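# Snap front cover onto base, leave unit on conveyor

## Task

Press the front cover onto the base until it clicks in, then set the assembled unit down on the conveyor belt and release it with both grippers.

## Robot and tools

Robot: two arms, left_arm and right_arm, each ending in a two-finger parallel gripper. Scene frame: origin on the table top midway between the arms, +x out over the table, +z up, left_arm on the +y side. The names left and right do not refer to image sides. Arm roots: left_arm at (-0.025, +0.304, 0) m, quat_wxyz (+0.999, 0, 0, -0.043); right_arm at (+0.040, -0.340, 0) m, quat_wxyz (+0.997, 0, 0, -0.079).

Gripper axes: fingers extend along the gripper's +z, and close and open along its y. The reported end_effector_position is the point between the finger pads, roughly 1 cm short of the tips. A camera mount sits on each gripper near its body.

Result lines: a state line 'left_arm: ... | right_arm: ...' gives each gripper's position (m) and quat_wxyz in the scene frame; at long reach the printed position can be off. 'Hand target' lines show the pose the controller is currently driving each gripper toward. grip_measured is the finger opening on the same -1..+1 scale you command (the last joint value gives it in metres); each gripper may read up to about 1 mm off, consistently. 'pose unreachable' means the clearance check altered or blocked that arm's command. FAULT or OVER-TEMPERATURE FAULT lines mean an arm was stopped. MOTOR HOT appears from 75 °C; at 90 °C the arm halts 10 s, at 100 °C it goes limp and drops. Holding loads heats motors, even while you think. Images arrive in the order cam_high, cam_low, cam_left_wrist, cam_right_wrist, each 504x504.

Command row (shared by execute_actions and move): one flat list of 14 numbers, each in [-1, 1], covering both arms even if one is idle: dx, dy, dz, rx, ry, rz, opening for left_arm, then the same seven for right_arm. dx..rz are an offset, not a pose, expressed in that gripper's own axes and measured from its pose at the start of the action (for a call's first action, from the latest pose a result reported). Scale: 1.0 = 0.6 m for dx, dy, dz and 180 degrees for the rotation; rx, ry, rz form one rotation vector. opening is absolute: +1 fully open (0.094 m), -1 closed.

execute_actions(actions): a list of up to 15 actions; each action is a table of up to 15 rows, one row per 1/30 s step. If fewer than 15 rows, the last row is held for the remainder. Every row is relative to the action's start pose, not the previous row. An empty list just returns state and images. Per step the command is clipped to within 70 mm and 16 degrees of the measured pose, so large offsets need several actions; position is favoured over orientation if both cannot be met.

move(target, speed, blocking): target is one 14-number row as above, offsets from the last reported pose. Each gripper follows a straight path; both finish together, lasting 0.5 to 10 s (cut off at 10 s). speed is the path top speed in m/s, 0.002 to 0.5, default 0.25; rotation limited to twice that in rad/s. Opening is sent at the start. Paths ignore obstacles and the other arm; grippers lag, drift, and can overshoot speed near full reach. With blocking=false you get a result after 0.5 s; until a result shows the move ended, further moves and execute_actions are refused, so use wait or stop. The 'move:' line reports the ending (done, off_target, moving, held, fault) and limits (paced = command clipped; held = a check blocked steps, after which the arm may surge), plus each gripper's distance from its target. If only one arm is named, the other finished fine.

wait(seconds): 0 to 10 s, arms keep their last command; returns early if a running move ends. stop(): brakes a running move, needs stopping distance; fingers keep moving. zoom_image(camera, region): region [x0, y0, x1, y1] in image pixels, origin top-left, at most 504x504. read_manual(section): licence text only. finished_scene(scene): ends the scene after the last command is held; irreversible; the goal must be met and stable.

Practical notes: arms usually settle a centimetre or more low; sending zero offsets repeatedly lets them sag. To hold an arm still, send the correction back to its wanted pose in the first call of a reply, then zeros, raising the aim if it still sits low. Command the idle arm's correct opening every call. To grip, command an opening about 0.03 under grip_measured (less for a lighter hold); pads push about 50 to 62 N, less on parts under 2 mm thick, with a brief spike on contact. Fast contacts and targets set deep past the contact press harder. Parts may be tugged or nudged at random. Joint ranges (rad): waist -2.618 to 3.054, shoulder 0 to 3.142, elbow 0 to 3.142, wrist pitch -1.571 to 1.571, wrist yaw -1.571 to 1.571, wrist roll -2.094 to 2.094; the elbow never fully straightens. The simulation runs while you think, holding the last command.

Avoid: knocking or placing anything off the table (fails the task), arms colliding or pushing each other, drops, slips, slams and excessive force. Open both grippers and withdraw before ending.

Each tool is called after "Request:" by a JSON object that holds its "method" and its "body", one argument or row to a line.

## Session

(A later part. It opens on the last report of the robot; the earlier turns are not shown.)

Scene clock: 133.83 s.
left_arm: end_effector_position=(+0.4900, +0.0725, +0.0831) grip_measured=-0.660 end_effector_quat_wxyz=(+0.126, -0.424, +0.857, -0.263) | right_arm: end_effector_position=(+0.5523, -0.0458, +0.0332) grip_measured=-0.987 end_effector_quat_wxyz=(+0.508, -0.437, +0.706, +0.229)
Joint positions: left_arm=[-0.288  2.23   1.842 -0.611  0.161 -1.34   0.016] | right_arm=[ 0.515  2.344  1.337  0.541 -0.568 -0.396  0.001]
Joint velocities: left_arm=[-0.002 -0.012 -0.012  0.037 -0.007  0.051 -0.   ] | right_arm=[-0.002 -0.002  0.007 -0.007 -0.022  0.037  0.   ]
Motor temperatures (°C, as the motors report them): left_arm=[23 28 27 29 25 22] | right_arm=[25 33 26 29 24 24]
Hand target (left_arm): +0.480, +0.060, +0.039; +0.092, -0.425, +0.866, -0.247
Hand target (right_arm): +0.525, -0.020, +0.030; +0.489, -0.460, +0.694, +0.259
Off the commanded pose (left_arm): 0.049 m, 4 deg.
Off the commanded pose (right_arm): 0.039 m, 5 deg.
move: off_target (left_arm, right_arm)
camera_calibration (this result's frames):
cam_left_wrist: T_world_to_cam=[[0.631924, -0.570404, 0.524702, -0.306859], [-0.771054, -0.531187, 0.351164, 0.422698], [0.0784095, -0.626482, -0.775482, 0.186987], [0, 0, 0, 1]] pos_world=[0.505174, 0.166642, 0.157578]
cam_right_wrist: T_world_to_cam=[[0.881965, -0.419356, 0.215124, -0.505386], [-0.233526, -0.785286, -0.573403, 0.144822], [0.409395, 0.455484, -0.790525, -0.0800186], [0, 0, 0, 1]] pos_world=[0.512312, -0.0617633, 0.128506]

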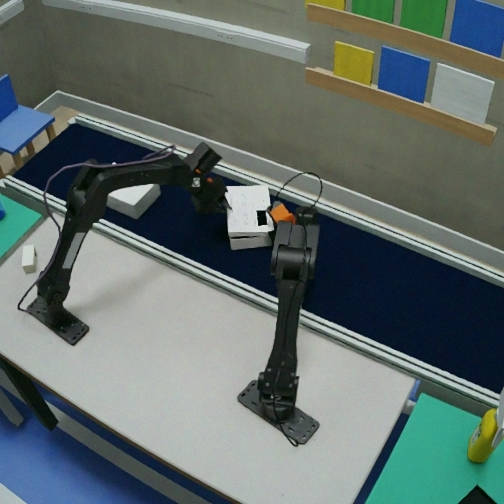

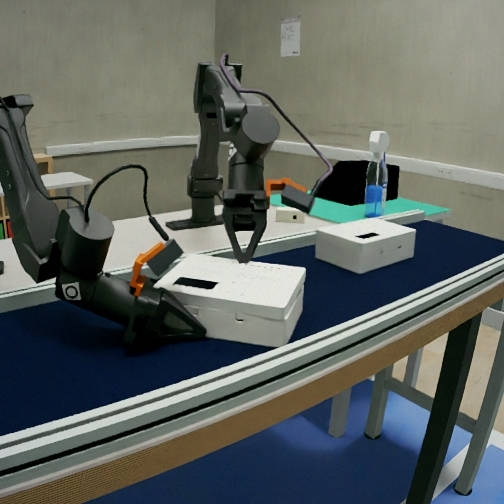

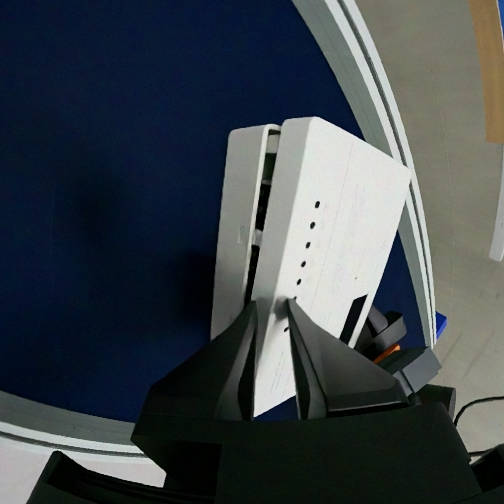

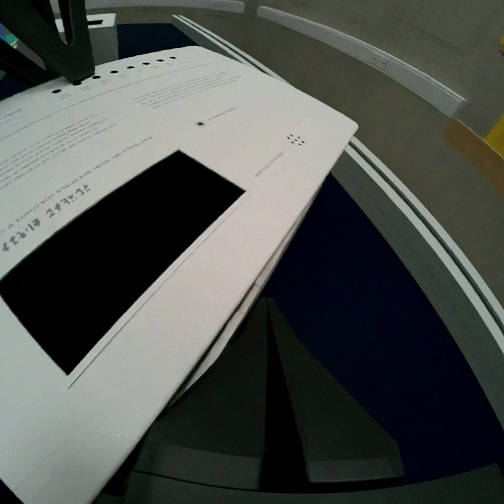

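Request:
{"method": "move", "body": {
  "target": [0,0.03,0.09,-0.12,0,0,-0.66, 0,0.05,0,0,0,0,-1],
  "speed": 0.1
}}

Request:
{"method": "zoom_image", "body": {
  "camera": "cam_low",
  "region": [130,220,330,360]
}}

Scene clock: 136.57 s.
left_arm: end_effector_position=(+0.5109, +0.0708, +0.0838) grip_measured=-0.660 end_effector_quat_wxyz=(+0.092, -0.444, +0.877, -0.158) | right_arm: end_effector_position=(+0.5557, -0.0560, +0.0337) grip_measured=-0.987 end_effector_quat_wxyz=(+0.529, -0.412, +0.717, +0.190)
Joint positions: left_arm=[-0.306  2.726  2.853 -1.336  0.067 -1.339  0.016] | right_arm=[ 0.525  2.323  1.27   0.63  -0.463 -0.375  0.001]
Joint velocities: left_arm=[-0.002  0.061  0.129 -0.11   0.022  0.051 -0.001] | right_arm=[-0.012  0.002 -0.007  0.022  0.022 -0.066 -0.   ]
Motor temperatures (°C, as the motors report them): left_arm=[23 28 27 29 25 22] | right_arm=[25 33 26 29 24 24]
Hand target (left_arm): +0.498, +0.066, +0.029; +0.058, -0.442, +0.888, -0.113
Hand target (right_arm): +0.528, -0.031, +0.030; +0.508, -0.437, +0.706, +0.229
Off the commanded pose (left_arm): 0.057 m, 9 deg.
Off the commanded pose (right_arm): 0.039 m, 6 deg.
move: off_target (left_arm, right_arm)
camera_calibration (this result's frames):
cam_left_wrist: T_world_to_cam=[[0.715615, -0.620413, 0.32091, -0.343508], [-0.697202, -0.606497, 0.382192, 0.402752], [-0.042486, -0.497241, -0.866572, 0.245105], [0, 0, 0, 1]] pos_world=[0.537032, 0.153027, 0.168707]
cam_right_wrist: T_world_to_cam=[[0.829482, -0.495887, 0.257013, -0.489291], [-0.282865, -0.769748, -0.572254, 0.166138], [0.481609, 0.401974, -0.778761, -0.119809], [0, 0, 0, 1]] pos_world=[0.510554, -0.0665889, 0.127525]

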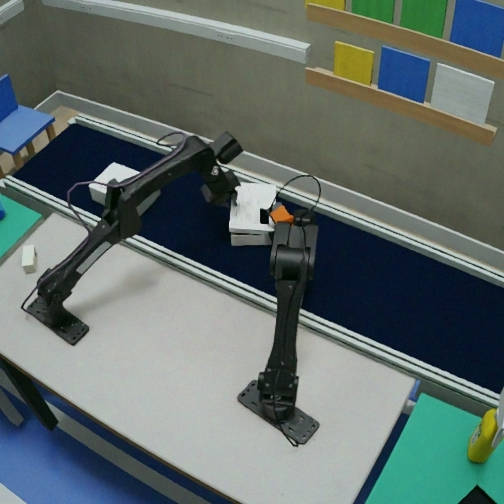

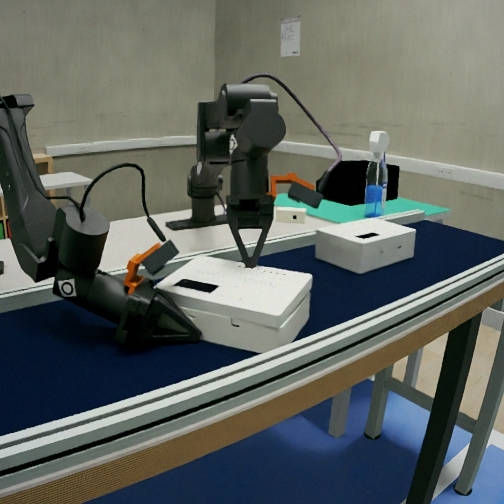

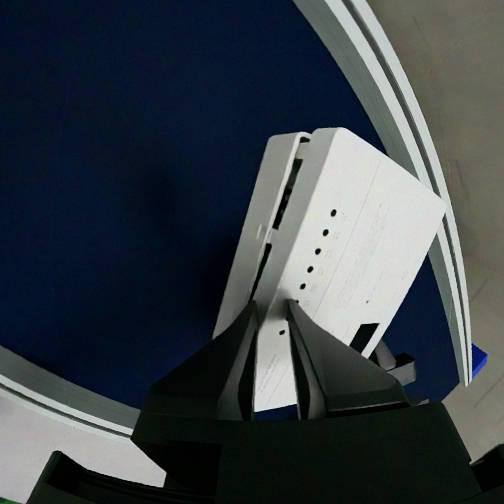

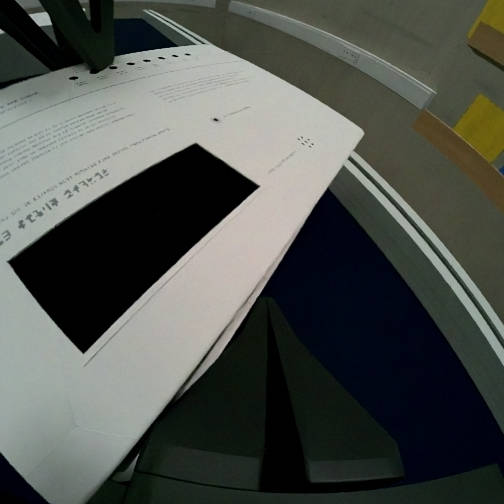

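Region (130, 220, 330, 360) of cam_low's 504x504 image, scaled by 2.520, with more detail than that image has; it fills the top 353 rows of this view, and the rest is white.

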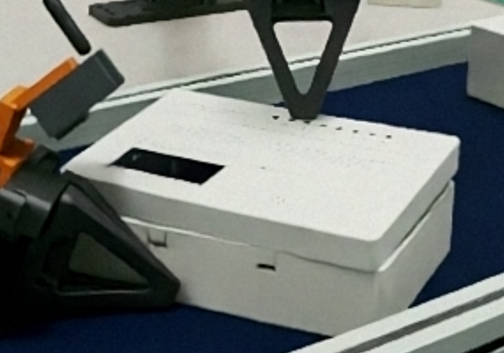

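Request:
{"method": "execute_actions", "body": {
  "actions": [
    [[0.0,0.018,0.047,0,0,0,-0.66, 0,-0.03,-0.03,0,0,0,-1]],
    [[0.0,0.018,0.047,0,0,0,-0.66, 0,-0.02,-0.06,0,0,0,-1]],
    [[0.029,0.0375,0.039,0,0,0,-0.66, 0,0,-0.05,0,0,0,-1]],
    [[0.029,0.0375,0.039,0,0,0,-0.66, -0.005,0,0,0,0,0,-1]],
    [[0.029,0.0375,0.039,0,0,0,-0.66, -0.005,0,0,0,0,0,-1]],
    [[0.029,0.0375,0.039,0,0,0,-0.66, -0.005,0,0,0,0,0,-1]]
  ]
}}

Scene clock: 140.10 s.
left_arm: end_effector_position=(+0.5164, +0.0558, +0.0829) grip_measured=-0.660 end_effector_quat_wxyz=(+0.210, -0.437, +0.825, -0.290) | right_arm: end_effector_position=(+0.5492, -0.1325, +0.0658) grip_measured=-0.987 end_effector_quat_wxyz=(+0.542, -0.394, +0.722, +0.171)
Joint positions: left_arm=[-0.34   2.242  1.771 -0.367  0.021 -1.408  0.016] | right_arm=[ 0.375  2.149  1.105  0.617 -0.546 -0.425  0.001]
Joint velocities: left_arm=[-0.007  0.002 -0.007 -0.081 -0.022 -0.022  0.001] | right_arm=[-0.017  0.017  0.002 -0.022 -0.066 -0.022 -0.001]
Motor temperatures (°C, as the motors report them): left_arm=[23 29 27 29 25 22] | right_arm=[25 33 26 30 24 24]
Hand target (left_arm): +0.503, +0.050, +0.051; +0.189, -0.438, +0.837, -0.269
Hand target (right_arm): +0.550, -0.131, +0.069; +0.542, -0.394, +0.722, +0.171
Off the commanded pose (left_arm): 0.036 m, 4 deg.
Off the commanded pose (right_arm): 0.003 m, 0 deg.
camera_calibration (this result's frames):
cam_left_wrist: T_world_to_cam=[[0.581961, -0.519844, 0.625366, -0.318274], [-0.769769, -0.600135, 0.217471, 0.448601], [0.262253, -0.607948, -0.749415, 0.0761783], [0, 0, 0, 1]] pos_world=[0.510564, 0.150081, 0.158569]
cam_right_wrist: T_world_to_cam=[[0.794362, -0.541909, 0.274454, -0.518089], [-0.313687, -0.752865, -0.578615, 0.143364], [0.520183, 0.373537, -0.768037, -0.0865954], [0, 0, 0, 1]] pos_world=[0.501567, -0.140476, 0.158635]

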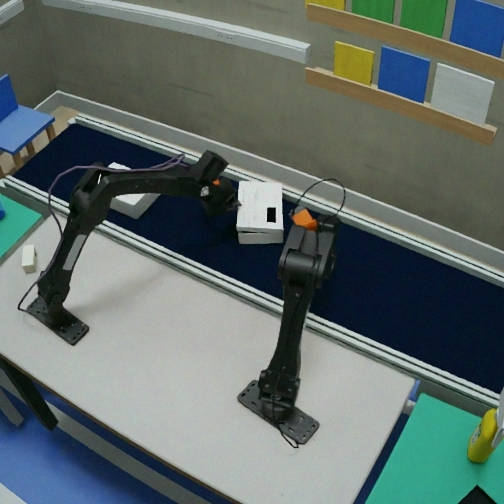

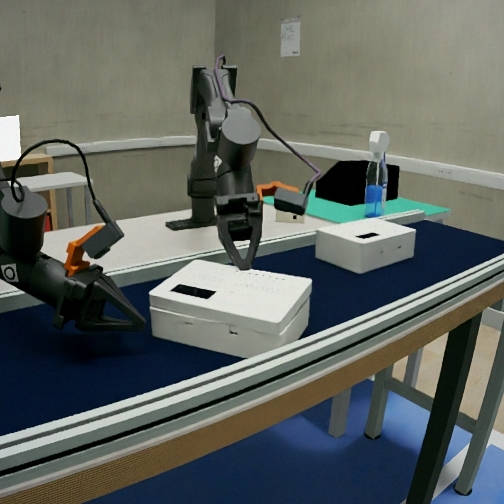

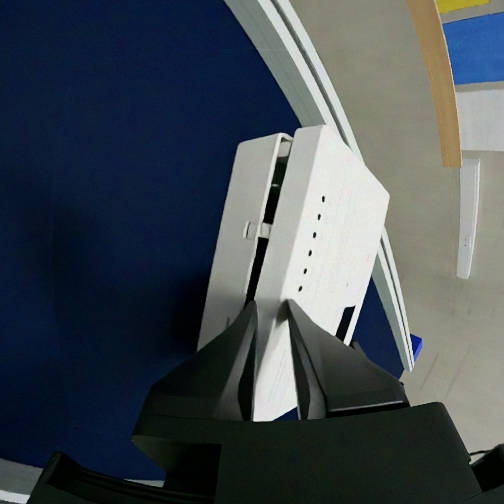

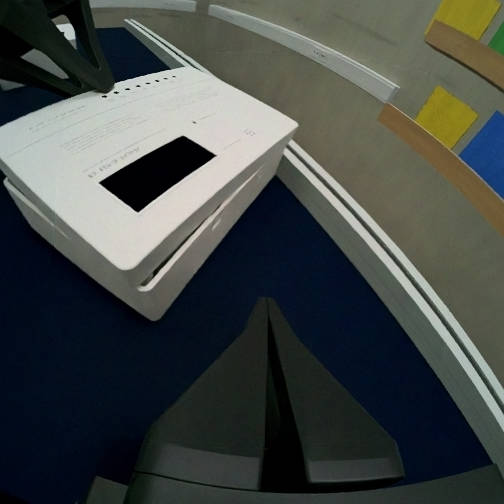

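Request:
{"method": "move", "body": {
  "target": [0,-0.02,-0.1,0,0,0,-0.66, -0.023,0.03,0.175,0,0,0,-1],
  "speed": 0.1
}}

Scene clock: 142.30 s.
left_arm: end_effector_position=(+0.4960, +0.0651, +0.1384) grip_measured=-0.660 end_effector_quat_wxyz=(+0.218, -0.435, +0.821, -0.299) | right_arm: end_effector_position=(+0.6003, -0.0491, +0.0482) grip_measured=-0.987 end_effector_quat_wxyz=(+0.553, -0.399, +0.710, +0.178)
Joint positions: left_arm=[-0.34   2.094  1.741 -0.46   0.02  -1.408  0.016] | right_arm=[ 0.516  2.415  1.477  0.571 -0.438 -0.363  0.001]
Joint velocities: left_arm=[-0.002 -0.017 -0.017  0.007  0.007  0.007 -0.001] | right_arm=[-0.002 -0.017  0.007  0.022 -0.051  0.051  0.   ]
Motor temperatures (°C, as the motors report them): left_arm=[23 29 27 29 25 22] | right_arm=[25 33 26 30 24 24]
Hand target (left_arm): +0.488, +0.067, +0.136; +0.211, -0.437, +0.825, -0.290
Hand target (right_arm): +0.603, -0.044, +0.039; +0.543, -0.393, +0.722, +0.172
Off the commanded pose (left_arm): 0.009 m, 1 deg.
Off the commanded pose (right_arm): 0.012 m, 2 deg.
move: off_target (right_arm)
camera_calibration (this result's frames):
cam_left_wrist: T_world_to_cam=[[0.567455, -0.512864, 0.644178, -0.332186], [-0.774375, -0.598328, 0.205785, 0.430174], [0.27989, -0.615609, -0.736673, 0.118823], [0, 0, 0, 1]] pos_world=[0.488359, 0.160167, 0.212998]
cam_right_wrist: T_world_to_cam=[[0.798333, -0.53027, 0.285443, -0.510974], [-0.283302, -0.748959, -0.599, 0.19493], [0.531417, 0.397335, -0.748145, -0.1644], [0, 0, 0, 1]] pos_world=[0.550516, -0.0596383, 0.139622]

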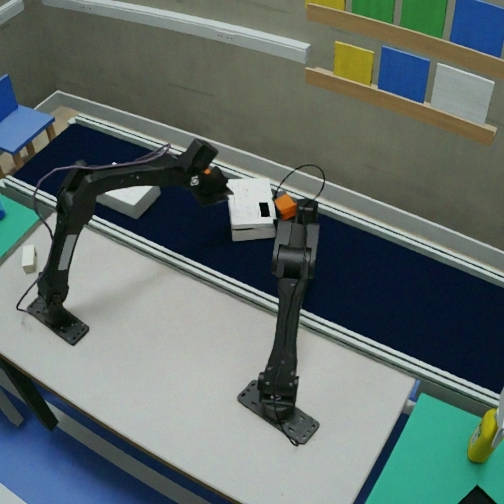

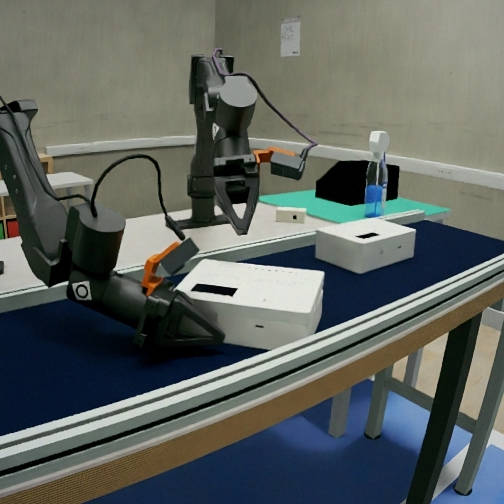

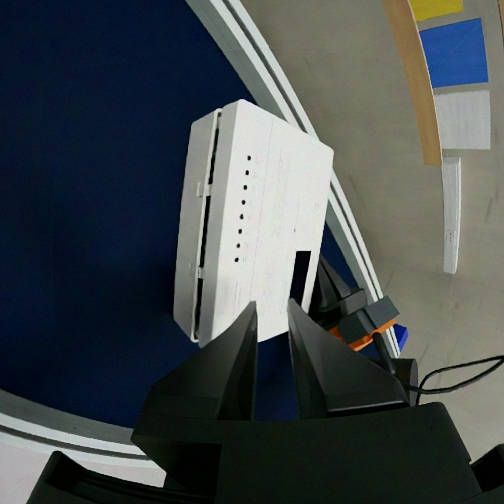

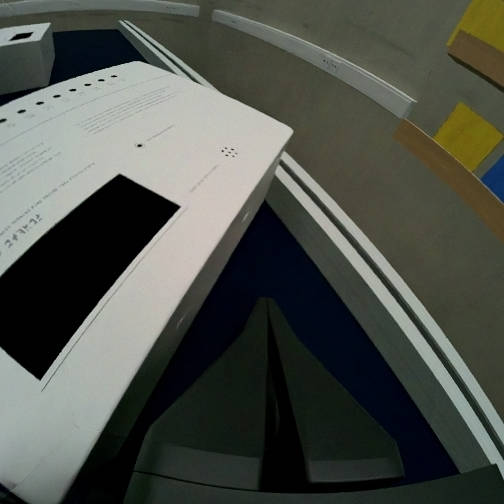

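Request:
{"method": "move", "body": {
  "target": [0,0,-0.03,0,0,0,-0.66, -0.005,0.16,-0.04,0,0,0,-1],
  "speed": 0.08
}}

Scene clock: 144.07 s.
left_arm: end_effector_position=(+0.4916, +0.0671, +0.1505) grip_measured=-0.660 end_effector_quat_wxyz=(+0.222, -0.434, +0.818, -0.305) | right_arm: end_effector_position=(+0.5188, -0.0090, +0.0381) grip_measured=-0.987 end_effector_quat_wxyz=(+0.552, -0.399, +0.711, +0.173)
Joint positions: left_arm=[-0.34   2.059  1.725 -0.463  0.02  -1.408  0.016] | right_arm=[ 0.678  2.291  1.162  0.779 -0.28  -0.307  0.001]
Joint velocities: left_arm=[ 0.002 -0.002  0.007  0.007  0.022  0.037 -0.001] | right_arm=[ 0.012 -0.002  0.002 -0.022  0.007  0.007 -0.001]
Motor temperatures (°C, as the motors report them): left_arm=[23 29 27 29 25 22] | right_arm=[25 33 26 30 24 24]
Hand target (left_arm): +0.485, +0.070, +0.152; +0.218, -0.435, +0.821, -0.299
Hand target (right_arm): +0.512, -0.005, +0.042; +0.553, -0.398, +0.710, +0.179
Off the commanded pose (left_arm): 0.008 m, 1 deg.
Off the commanded pose (right_arm): 0.008 m, 1 deg.
move: done
camera_calibration (this result's frames):
cam_left_wrist: T_world_to_cam=[[0.558181, -0.508264, 0.655821, -0.333957], [-0.77714, -0.597158, 0.198637, 0.427828], [0.290669, -0.62054, -0.728314, 0.123953], [0, 0, 0, 1]] pos_world=[0.482862, 0.16266, 0.22431]
cam_right_wrist: T_world_to_cam=[[0.795297, -0.532182, 0.290319, -0.420348], [-0.286319, -0.751866, -0.593902, 0.19722], [0.534344, 0.389205, -0.75033, -0.146073], [0, 0, 0, 1]] pos_world=[0.468823, -0.018566, 0.129561]

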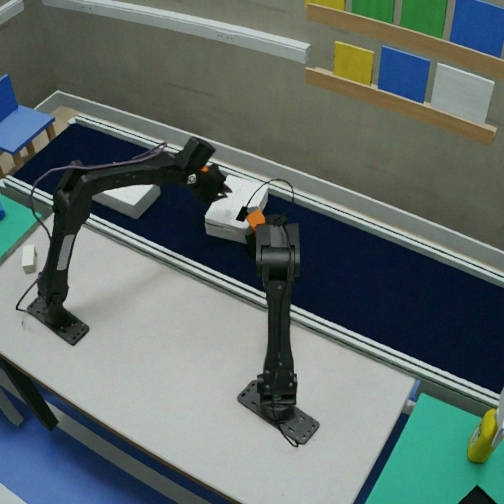

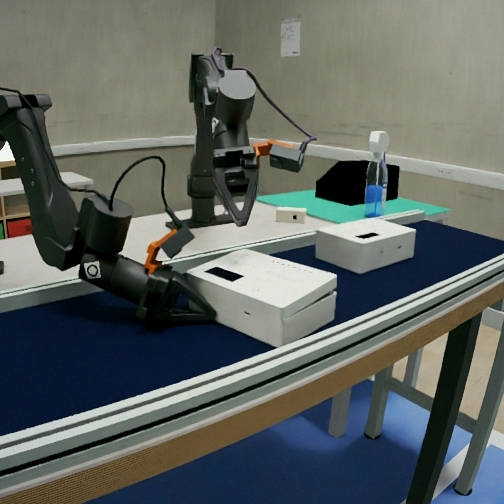

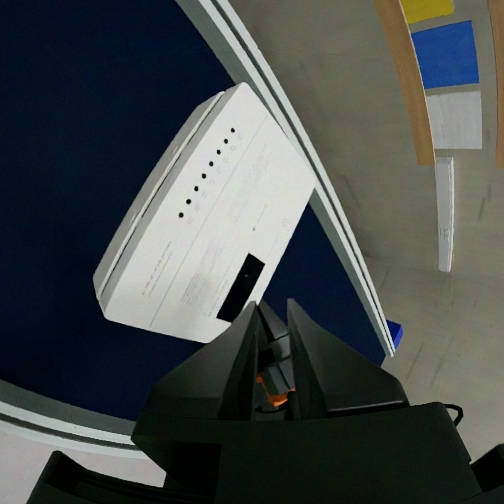

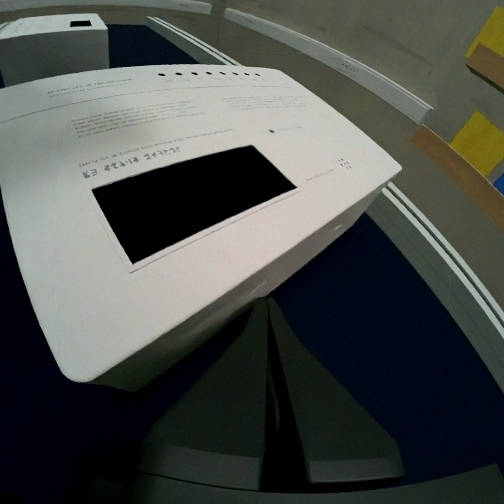

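Request:
{"method": "move", "body": {
  "target": [-0.12,0.097,-0.008,0,0,0,-1, 0,0,0,0,0,0,-1],
  "speed": 0.15
}}

Request:
{"method": "move", "body": {
  "target": [0.011,0.08,0.083,0,0,0,-1, 0,0,0,0,0,0,-1],
  "speed": 0.1
}}

Scene clock: 145.83 s.
left_arm: end_effector_position=(+0.4943, +0.1565, +0.1153) grip_measured=-0.997 end_effector_quat_wxyz=(+0.218, -0.443, +0.817, -0.299) | right_arm: end_effector_position=(+0.5188, -0.0089, +0.0383) grip_measured=-0.987 end_effector_quat_wxyz=(+0.552, -0.399, +0.711, +0.174)
Joint positions: left_arm=[-0.145  1.993  1.5   -0.333  0.147 -1.282  0.   ] | right_arm=[ 0.678  2.291  1.162  0.779 -0.28  -0.307  0.001]
Joint velocities: left_arm=[ 0.002  0.007 -0.007 -0.037 -0.037 -0.037 -0.   ] | right_arm=[-0.007  0.017  0.022  0.007  0.051 -0.022  0.001]
Motor temperatures (°C, as the motors report them): left_arm=[23 29 27 29 25 22] | right_arm=[25 33 26 30 24 24]
Hand target (left_arm): +0.493, +0.156, +0.123; +0.223, -0.434, +0.818, -0.306
Hand target (right_arm): +0.519, -0.009, +0.038; +0.552, -0.399, +0.711, +0.173
Off the commanded pose (left_arm): 0.006 m, 1 deg.
Off the commanded pose (right_arm): 0.000 m, 0 deg.
move: done
camera_calibration (this result's frames):
cam_left_wrist: T_world_to_cam=[[0.578388, -0.499903, 0.644643, -0.276927], [-0.763536, -0.609953, 0.21206, 0.483958], [0.287192, -0.614862, -0.734483, 0.154541], [0, 0, 0, 1]] pos_world=[0.485308, 0.251777, 0.189399]
cam_right_wrist: T_world_to_cam=[[0.795114, -0.532464, 0.290304, -0.420332], [-0.286176, -0.751458, -0.594486, 0.197314], [0.534694, 0.389606, -0.749873, -0.14618], [0, 0, 0, 1]] pos_world=[0.46884, -0.0185854, 0.129708]

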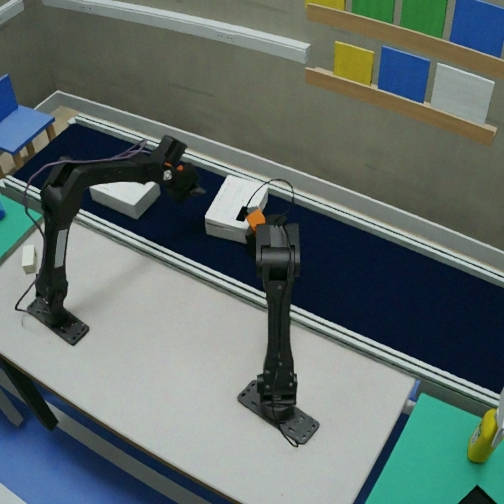

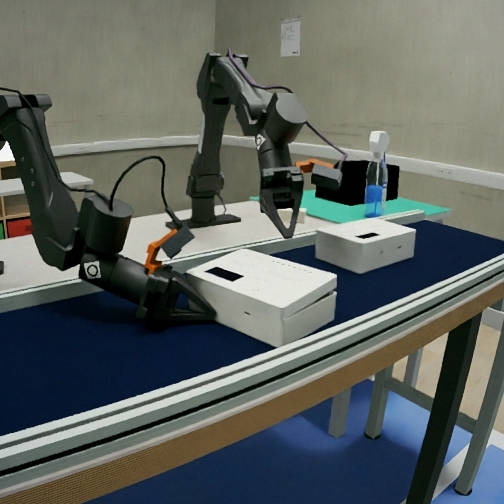

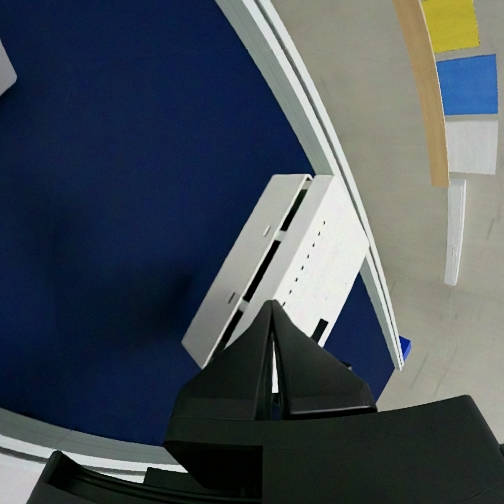

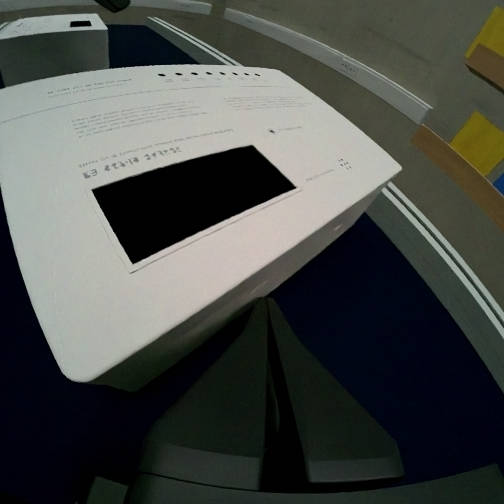

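Scene clock: 147.13 s.
left_arm: end_effector_position=(+0.4935, +0.1567, +0.0496) grip_measured=-0.997 end_effector_quat_wxyz=(+0.218, -0.443, +0.816, -0.300) | right_arm: end_effector_position=(+0.5188, -0.0089, +0.0383) grip_measured=-0.987 end_effector_quat_wxyz=(+0.552, -0.399, +0.711, +0.174)
Joint positions: left_arm=[-0.145  2.08   1.349 -0.092  0.147 -1.282  0.   ] | right_arm=[ 0.678  2.291  1.162  0.779 -0.28  -0.307  0.001]
Joint velocities: left_arm=[ 0.002 -0.002  0.002  0.037 -0.022 -0.022 -0.001] | right_arm=[-0.002  0.002  0.002 -0.051 -0.007 -0.022 -0.001]
Motor temperatures (°C, as the motors report them): left_arm=[23 29 27 29 25 22] | right_arm=[25 33 26 31 24 24]
Hand target (left_arm): +0.492, +0.158, +0.046; +0.217, -0.443, +0.817, -0.299
Hand target (right_arm): +0.519, -0.009, +0.038; +0.552, -0.399, +0.711, +0.174
Off the commanded pose (left_arm): 0.004 m, 0 deg.
Off the commanded pose (right_arm): 0.000 m, 0 deg.
move: done
camera_calibration (this result's frames):
cam_left_wrist: T_world_to_cam=[[0.57695, -0.499566, 0.646191, -0.233425], [-0.764007, -0.609843, 0.210676, 0.497692], [0.288828, -0.615244, -0.733521, 0.105806], [0, 0, 0, 1]] pos_world=[0.484355, 0.251999, 0.123596]
cam_right_wrist: T_world_to_cam=[[0.795114, -0.532464, 0.290304, -0.420332], [-0.286176, -0.751458, -0.594486, 0.197314], [0.534694, 0.389606, -0.749873, -0.14618], [0, 0, 0, 1]] pos_world=[0.46884, -0.0185854, 0.129708]

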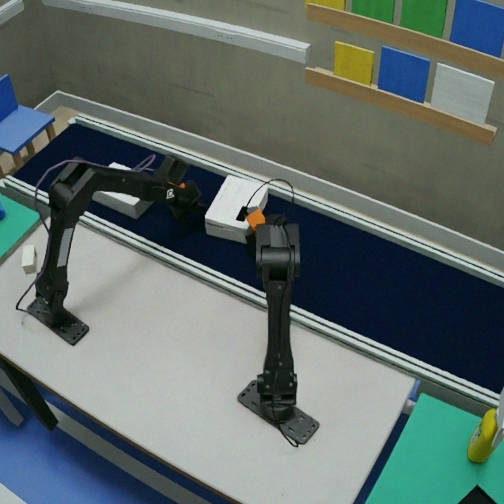

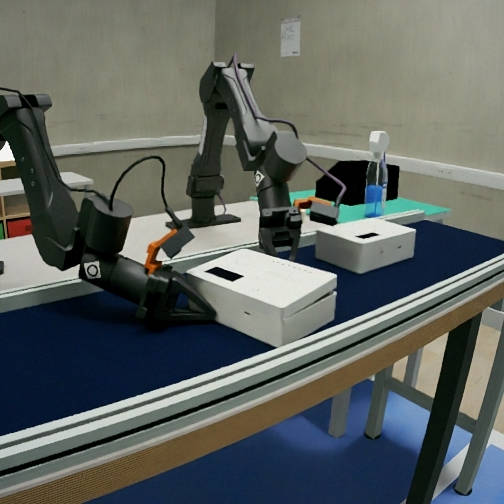

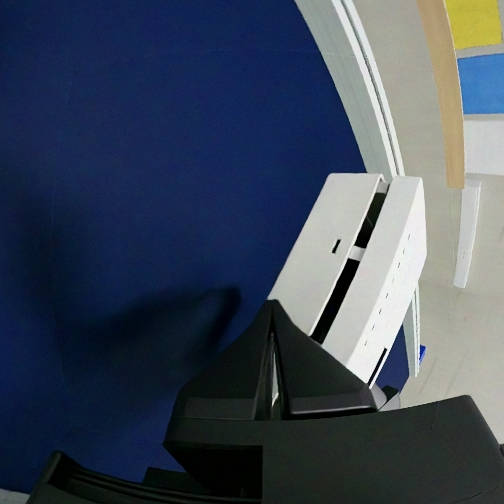

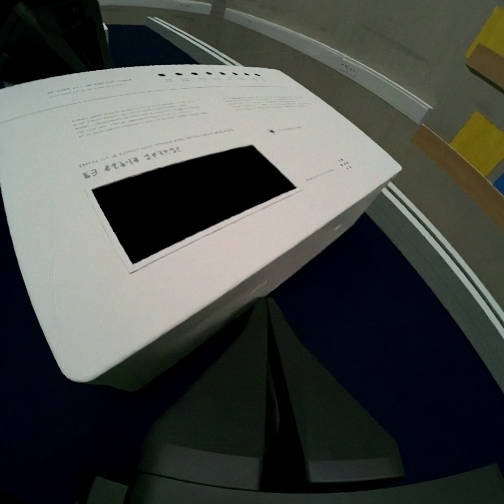

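Request:
{"method": "move", "body": {
  "target": [0.063,-0.033,0.023,0,0,0,-1, -0.012,0.021,0.022,0,0,0,-1],
  "speed": 0.05
}}

Scene clock: 148.57 s.
left_arm: end_effector_position=(+0.4930, +0.1314, +0.0451) grip_measured=-0.997 end_effector_quat_wxyz=(+0.225, -0.457, +0.812, -0.285) | right_arm: end_effector_position=(+0.5249, -0.0106, +0.0384) grip_measured=-0.987 end_effector_quat_wxyz=(+0.557, -0.385, +0.720, +0.154)
Joint positions: left_arm=[-0.219  2.109  1.386 -0.107  0.057 -1.352  0.   ] | right_arm=[ 0.689  2.295  1.173  0.775 -0.217 -0.299  0.001]
Joint velocities: left_arm=[-0.007 -0.002  0.007 -0.007  0.022 -0.081 -0.   ] | right_arm=[ 0.007 -0.007  0.012 -0.066 -0.007 -0.007 -0.001]
Motor temperatures (°C, as the motors report them): left_arm=[23 29 27 29 25 22] | right_arm=[25 33 26 31 24 24]
Hand target (left_arm): +0.494, +0.112, +0.049; +0.218, -0.443, +0.816, -0.299
Hand target (right_arm): +0.517, +0.010, +0.039; +0.552, -0.399, +0.711, +0.174
Off the commanded pose (left_arm): 0.020 m, 3 deg.
Off the commanded pose (right_arm): 0.022 m, 3 deg.
move: off_target (left_arm, right_arm)
camera_calibration (this result's frames):
cam_left_wrist: T_world_to_cam=[[0.600933, -0.491457, 0.630356, -0.255004], [-0.738805, -0.642492, 0.203401, 0.475083], [0.305036, -0.587941, -0.749186, 0.0762321], [0, 0, 0, 1]] pos_world=[0.480981, 0.224733, 0.121223]
cam_right_wrist: T_world_to_cam=[[0.76488, -0.568339, 0.303233, -0.411033], [-0.319308, -0.743338, -0.587785, 0.215098], [0.559465, 0.35276, -0.750039, -0.162086], [0, 0, 0, 1]] pos_world=[0.473755, -0.0165382, 0.129499]

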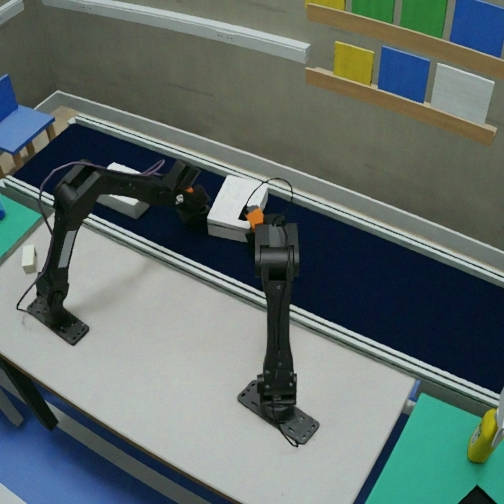

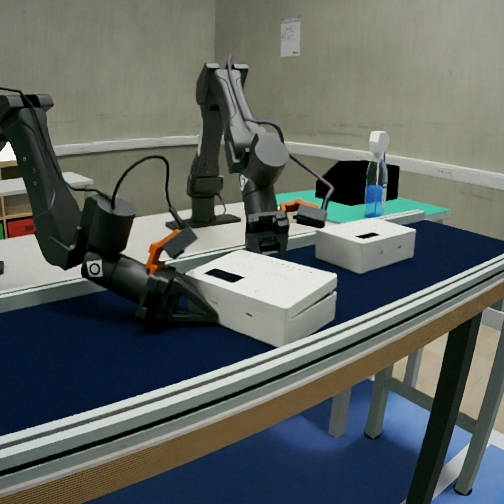

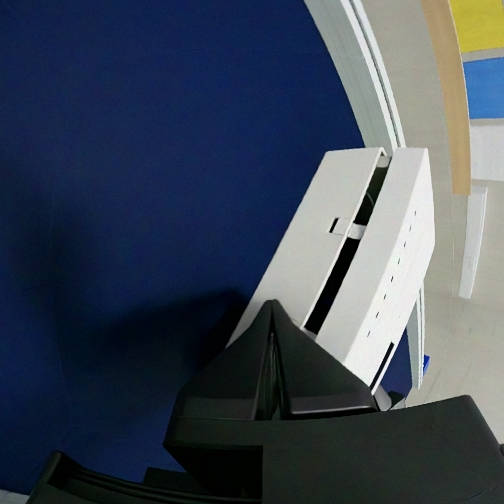

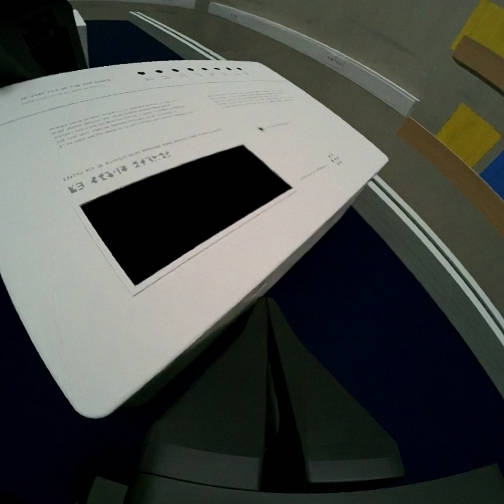

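Request:
{"method": "execute_actions", "body": {
  "actions": [
    [[0.06,0.009,-0.026,0,0,0,-1, -0.008,0.052,-0.019,0,0,0,-1]],
    [[0.06,0.009,-0.026,0,0,0,-1, -0.008,0.052,-0.019,0,0,0,-1]],
    [[0.06,0.009,-0.026,0,0,0,-1, -0.008,0.052,-0.019,0,0,0,-1]]
  ]
}}

Scene clock: 150.50 s.
left_arm: end_effector_position=(+0.4116, +0.0912, +0.0300) grip_measured=-0.997 end_effector_quat_wxyz=(+0.228, -0.485, +0.811, -0.232) | right_arm: end_effector_position=(+0.4880, -0.0053, +0.0400) grip_measured=-0.988 end_effector_quat_wxyz=(+0.573, -0.336, +0.742, +0.092)
Joint positions: left_arm=[-0.427  1.974  1.17  -0.12  -0.158 -1.538  0.   ] | right_arm=[ 0.823  2.224  1.023  0.868  0.075 -0.24   0.001]
Joint velocities: left_arm=[-0.012  0.012 -0.017  0.081  0.037 -0.007 -0.   ] | right_arm=[-0.002  0.002 -0.002 -0.022 -0.037 -0.007 -0.001]
Motor temperatures (°C, as the motors report them): left_arm=[23 29 27 29 25 22] | right_arm=[25 33 26 31 24 24]
Hand target (left_arm): +0.413, +0.086, +0.039; +0.231, -0.484, +0.808, -0.245
Hand target (right_arm): +0.478, -0.000, +0.040; +0.568, -0.342, +0.741, +0.106
Off the commanded pose (left_arm): 0.011 m, 2 deg.
Off the commanded pose (right_arm): 0.011 m, 2 deg.
camera_calibration (this result's frames):
cam_left_wrist: T_world_to_cam=[[0.671645, -0.490131, 0.555576, -0.243413], [-0.678185, -0.708626, 0.194716, 0.373494], [0.298259, -0.507564, -0.808344, 0.0633499], [0, 0, 0, 1]] pos_world=[0.397891, 0.177517, 0.113718]
cam_right_wrist: T_world_to_cam=[[0.654755, -0.673451, 0.34316, -0.328724], [-0.417905, -0.700857, -0.578061, 0.256167], [0.629802, 0.23508, -0.740329, -0.17744], [0, 0, 0, 1]] pos_world=[0.434039, -0.000130944, 0.129521]

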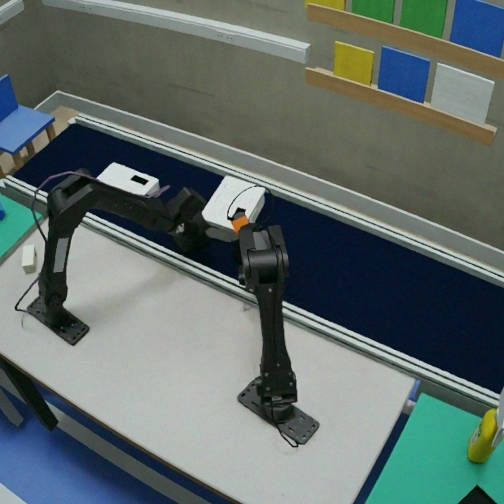

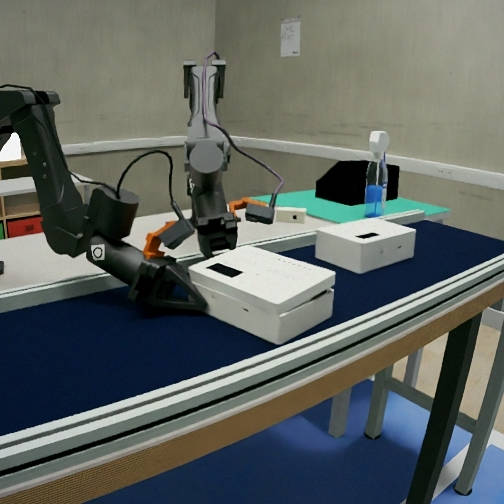

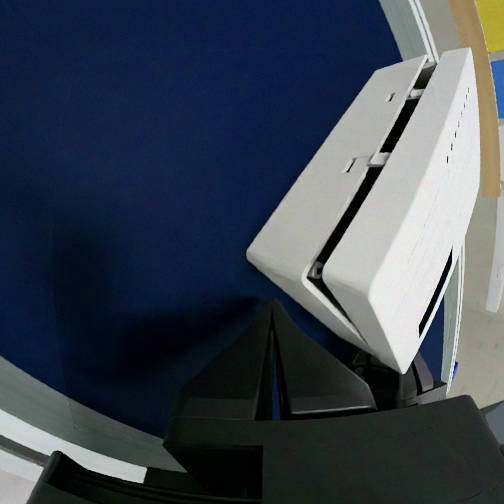

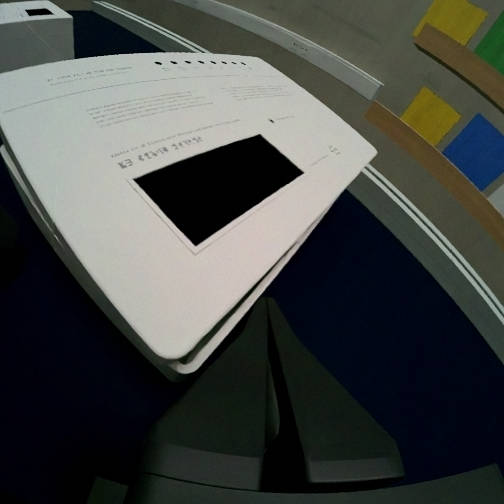

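Request:
{"method": "zoom_image", "body": {
  "camera": "cam_left_wrist",
  "region": [230,30,500,390]
}}

Request:
{"method": "zoom_image", "body": {
  "camera": "cam_low",
  "region": [170,230,350,360]
}}

Region (230, 30, 500, 390) of cam_left_wrist's 504x504 image, scaled by 1.400, with more detail than that image has; it fills the left 378 columns of this view, and the rest is white.

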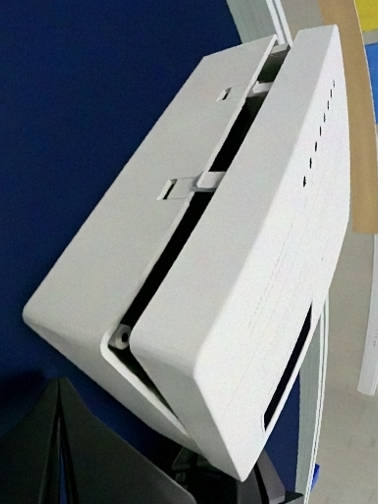

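Region (170, 230, 350, 360) of cam_low's 504x504 image, scaled by 2.800, with more detail than that image has.

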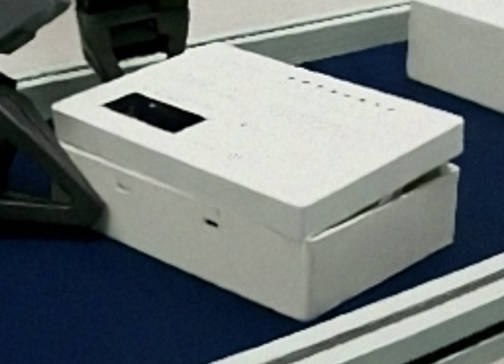

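Request:
{"method": "move", "body": {
  "target": [-0.189,-0.022,-0.138,0.394,-0.078,0.486,-1, -0.026,-0.08,0.002,-0.131,-0.122,0.058,-1],
  "speed": 0.4
}}

Scene clock: 155.93 s.
left_arm: end_effector_position=(+0.4133, +0.1992, +0.1214) grip_measured=-0.997 end_effector_quat_wxyz=(+0.608, +0.351, +0.618, -0.354) | right_arm: end_effector_position=(+0.5147, -0.0337, +0.0606) grip_measured=-0.988 end_effector_quat_wxyz=(+0.608, -0.353, +0.620, +0.349)
Joint positions: left_arm=[0.223 2.116 0.825 1.261 1.182 0.017 0.   ] | right_arm=[ 0.535  2.45   1.134  1.294 -0.662 -0.011  0.001]
Joint velocities: left_arm=[-0.002 -0.007 -0.012  0.051  0.007  0.022  0.   ] | right_arm=[ 0.007 -0.007  0.017  0.037  0.007 -0.066 -0.001]
Motor temperatures (°C, as the motors report them): left_arm=[23 29 27 30 25 22] | right_arm=[25 32 26 32 24 24]
Hand target (left_arm): +0.416, +0.201, +0.122; +0.609, +0.359, +0.613, -0.353
Hand target (right_arm): +0.521, -0.035, +0.065; +0.614, -0.352, +0.613, +0.352
Off the commanded pose (left_arm): 0.006 m, 1 deg.
Off the commanded pose (right_arm): 0.007 m, 1 deg.
move: done
camera_calibration (this result's frames):
cam_left_wrist: T_world_to_cam=[[-0.843429, -0.533651, -0.0619974, 0.467505], [-0.197079, 0.414688, -0.888366, 0.142286], [0.499787, -0.737055, -0.454932, 0.111066], [0, 0, 0, 1]] pos_world=[0.366839, 0.272342, 0.205913]
cam_right_wrist: T_world_to_cam=[[0.881842, -0.455511, 0.121919, -0.468604], [-0.149702, -0.515617, -0.84364, 0.143558], [0.447151, 0.725705, -0.522884, -0.0749941], [0, 0, 0, 1]] pos_world=[0.468259, -0.0850101, 0.13903]

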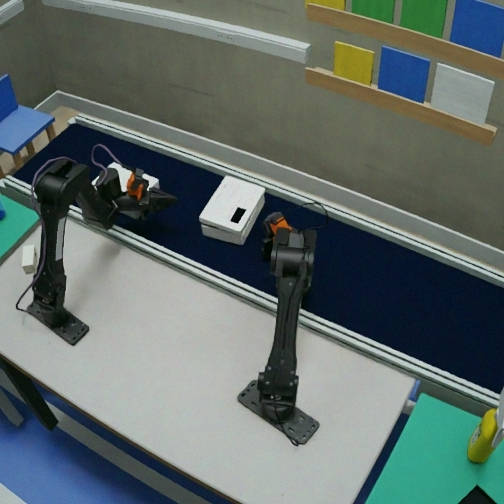

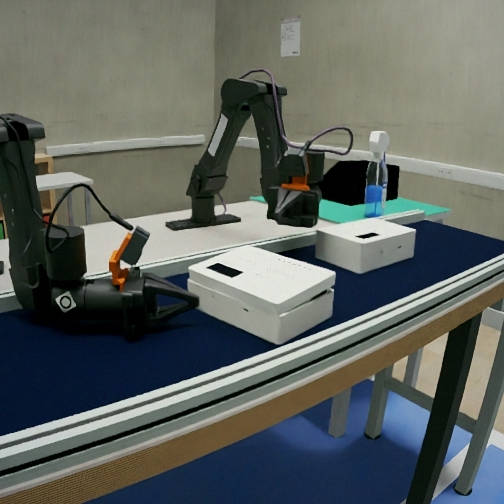

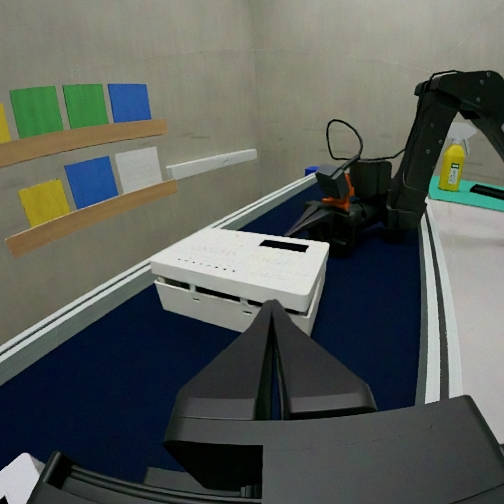

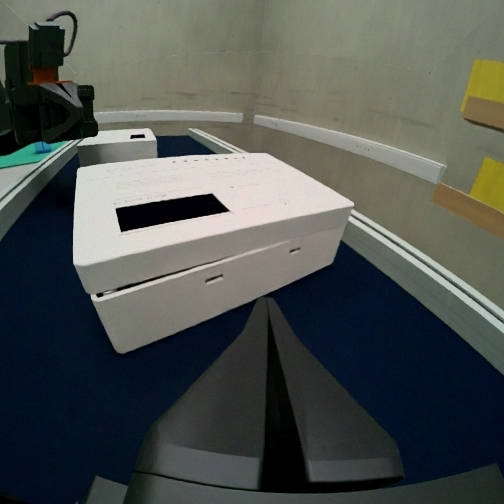

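Request:
{"method": "move", "body": {
  "target": [0.125,0.087,0.125,0,0.14,0,-1, -0.008,-0.083,-0.144,0,0,0,-1],
  "speed": 0.2
}}

Scene clock: 158.20 s.
left_arm: end_effector_position=(+0.4956, +0.1656, +0.0473) grip_measured=-0.997 end_effector_quat_wxyz=(+0.467, +0.412, +0.735, -0.269) | right_arm: end_effector_position=(+0.5206, -0.1320, +0.0613) grip_measured=-0.988 end_effector_quat_wxyz=(+0.606, -0.348, +0.625, +0.349)
Joint positions: left_arm=[0.085 2.253 1.355 0.166 0.894 0.601 0.   ] | right_arm=[ 0.298  2.404  1.032  1.336 -0.891 -0.014  0.001]
Joint velocities: left_arm=[-0.012  0.002 -0.002 -0.007 -0.022  0.037  0.   ] | right_arm=[ 0.002 -0.002 -0.012 -0.007 -0.037 -0.007  0.001]
Motor temperatures (°C, as the motors report them): left_arm=[23 29 27 30 25 22] | right_arm=[25 32 26 32 24 24]
Hand target (left_arm): +0.497, +0.162, +0.045; +0.461, +0.416, +0.736, -0.271
Hand target (right_arm): +0.516, -0.134, +0.066; +0.608, -0.354, +0.620, +0.348
Off the commanded pose (left_arm): 0.005 m, 1 deg.
Off the commanded pose (right_arm): 0.009 m, 1 deg.
move: done
camera_calibration (this result's frames):
cam_left_wrist: T_world_to_cam=[[-0.852191, -0.518368, -0.0711715, 0.516632], [-0.367512, 0.689826, -0.623759, 0.133046], [0.372433, -0.505405, -0.77837, 0.0514871], [0, 0, 0, 1]] pos_world=[0.469989, 0.202049, 0.159834]
cam_right_wrist: T_world_to_cam=[[0.879415, -0.462996, 0.110747, -0.517668], [-0.164407, -0.513696, -0.842073, 0.102225], [0.446766, 0.722323, -0.527872, -0.00586038], [0, 0, 0, 1]] pos_world=[0.47467, -0.182932, 0.140318]

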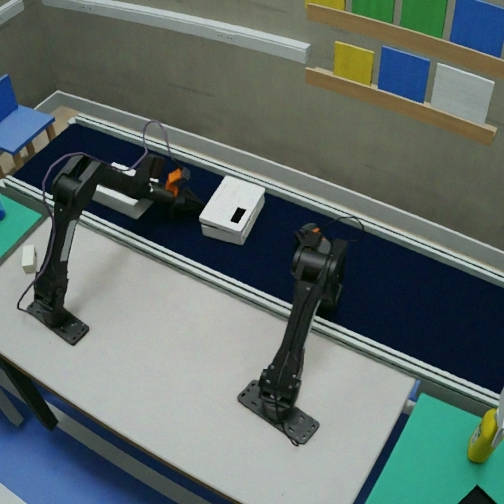

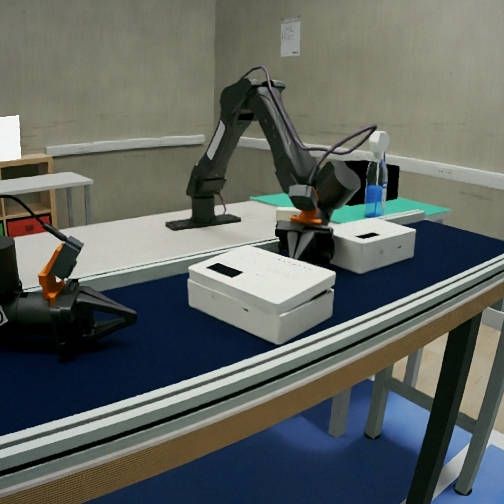

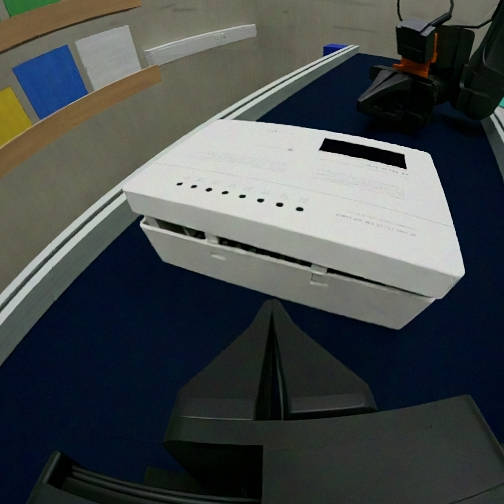

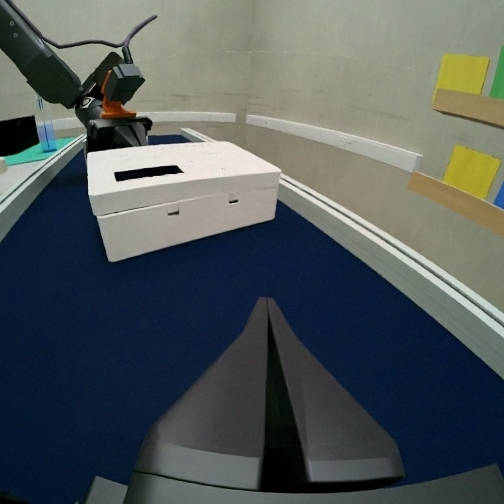

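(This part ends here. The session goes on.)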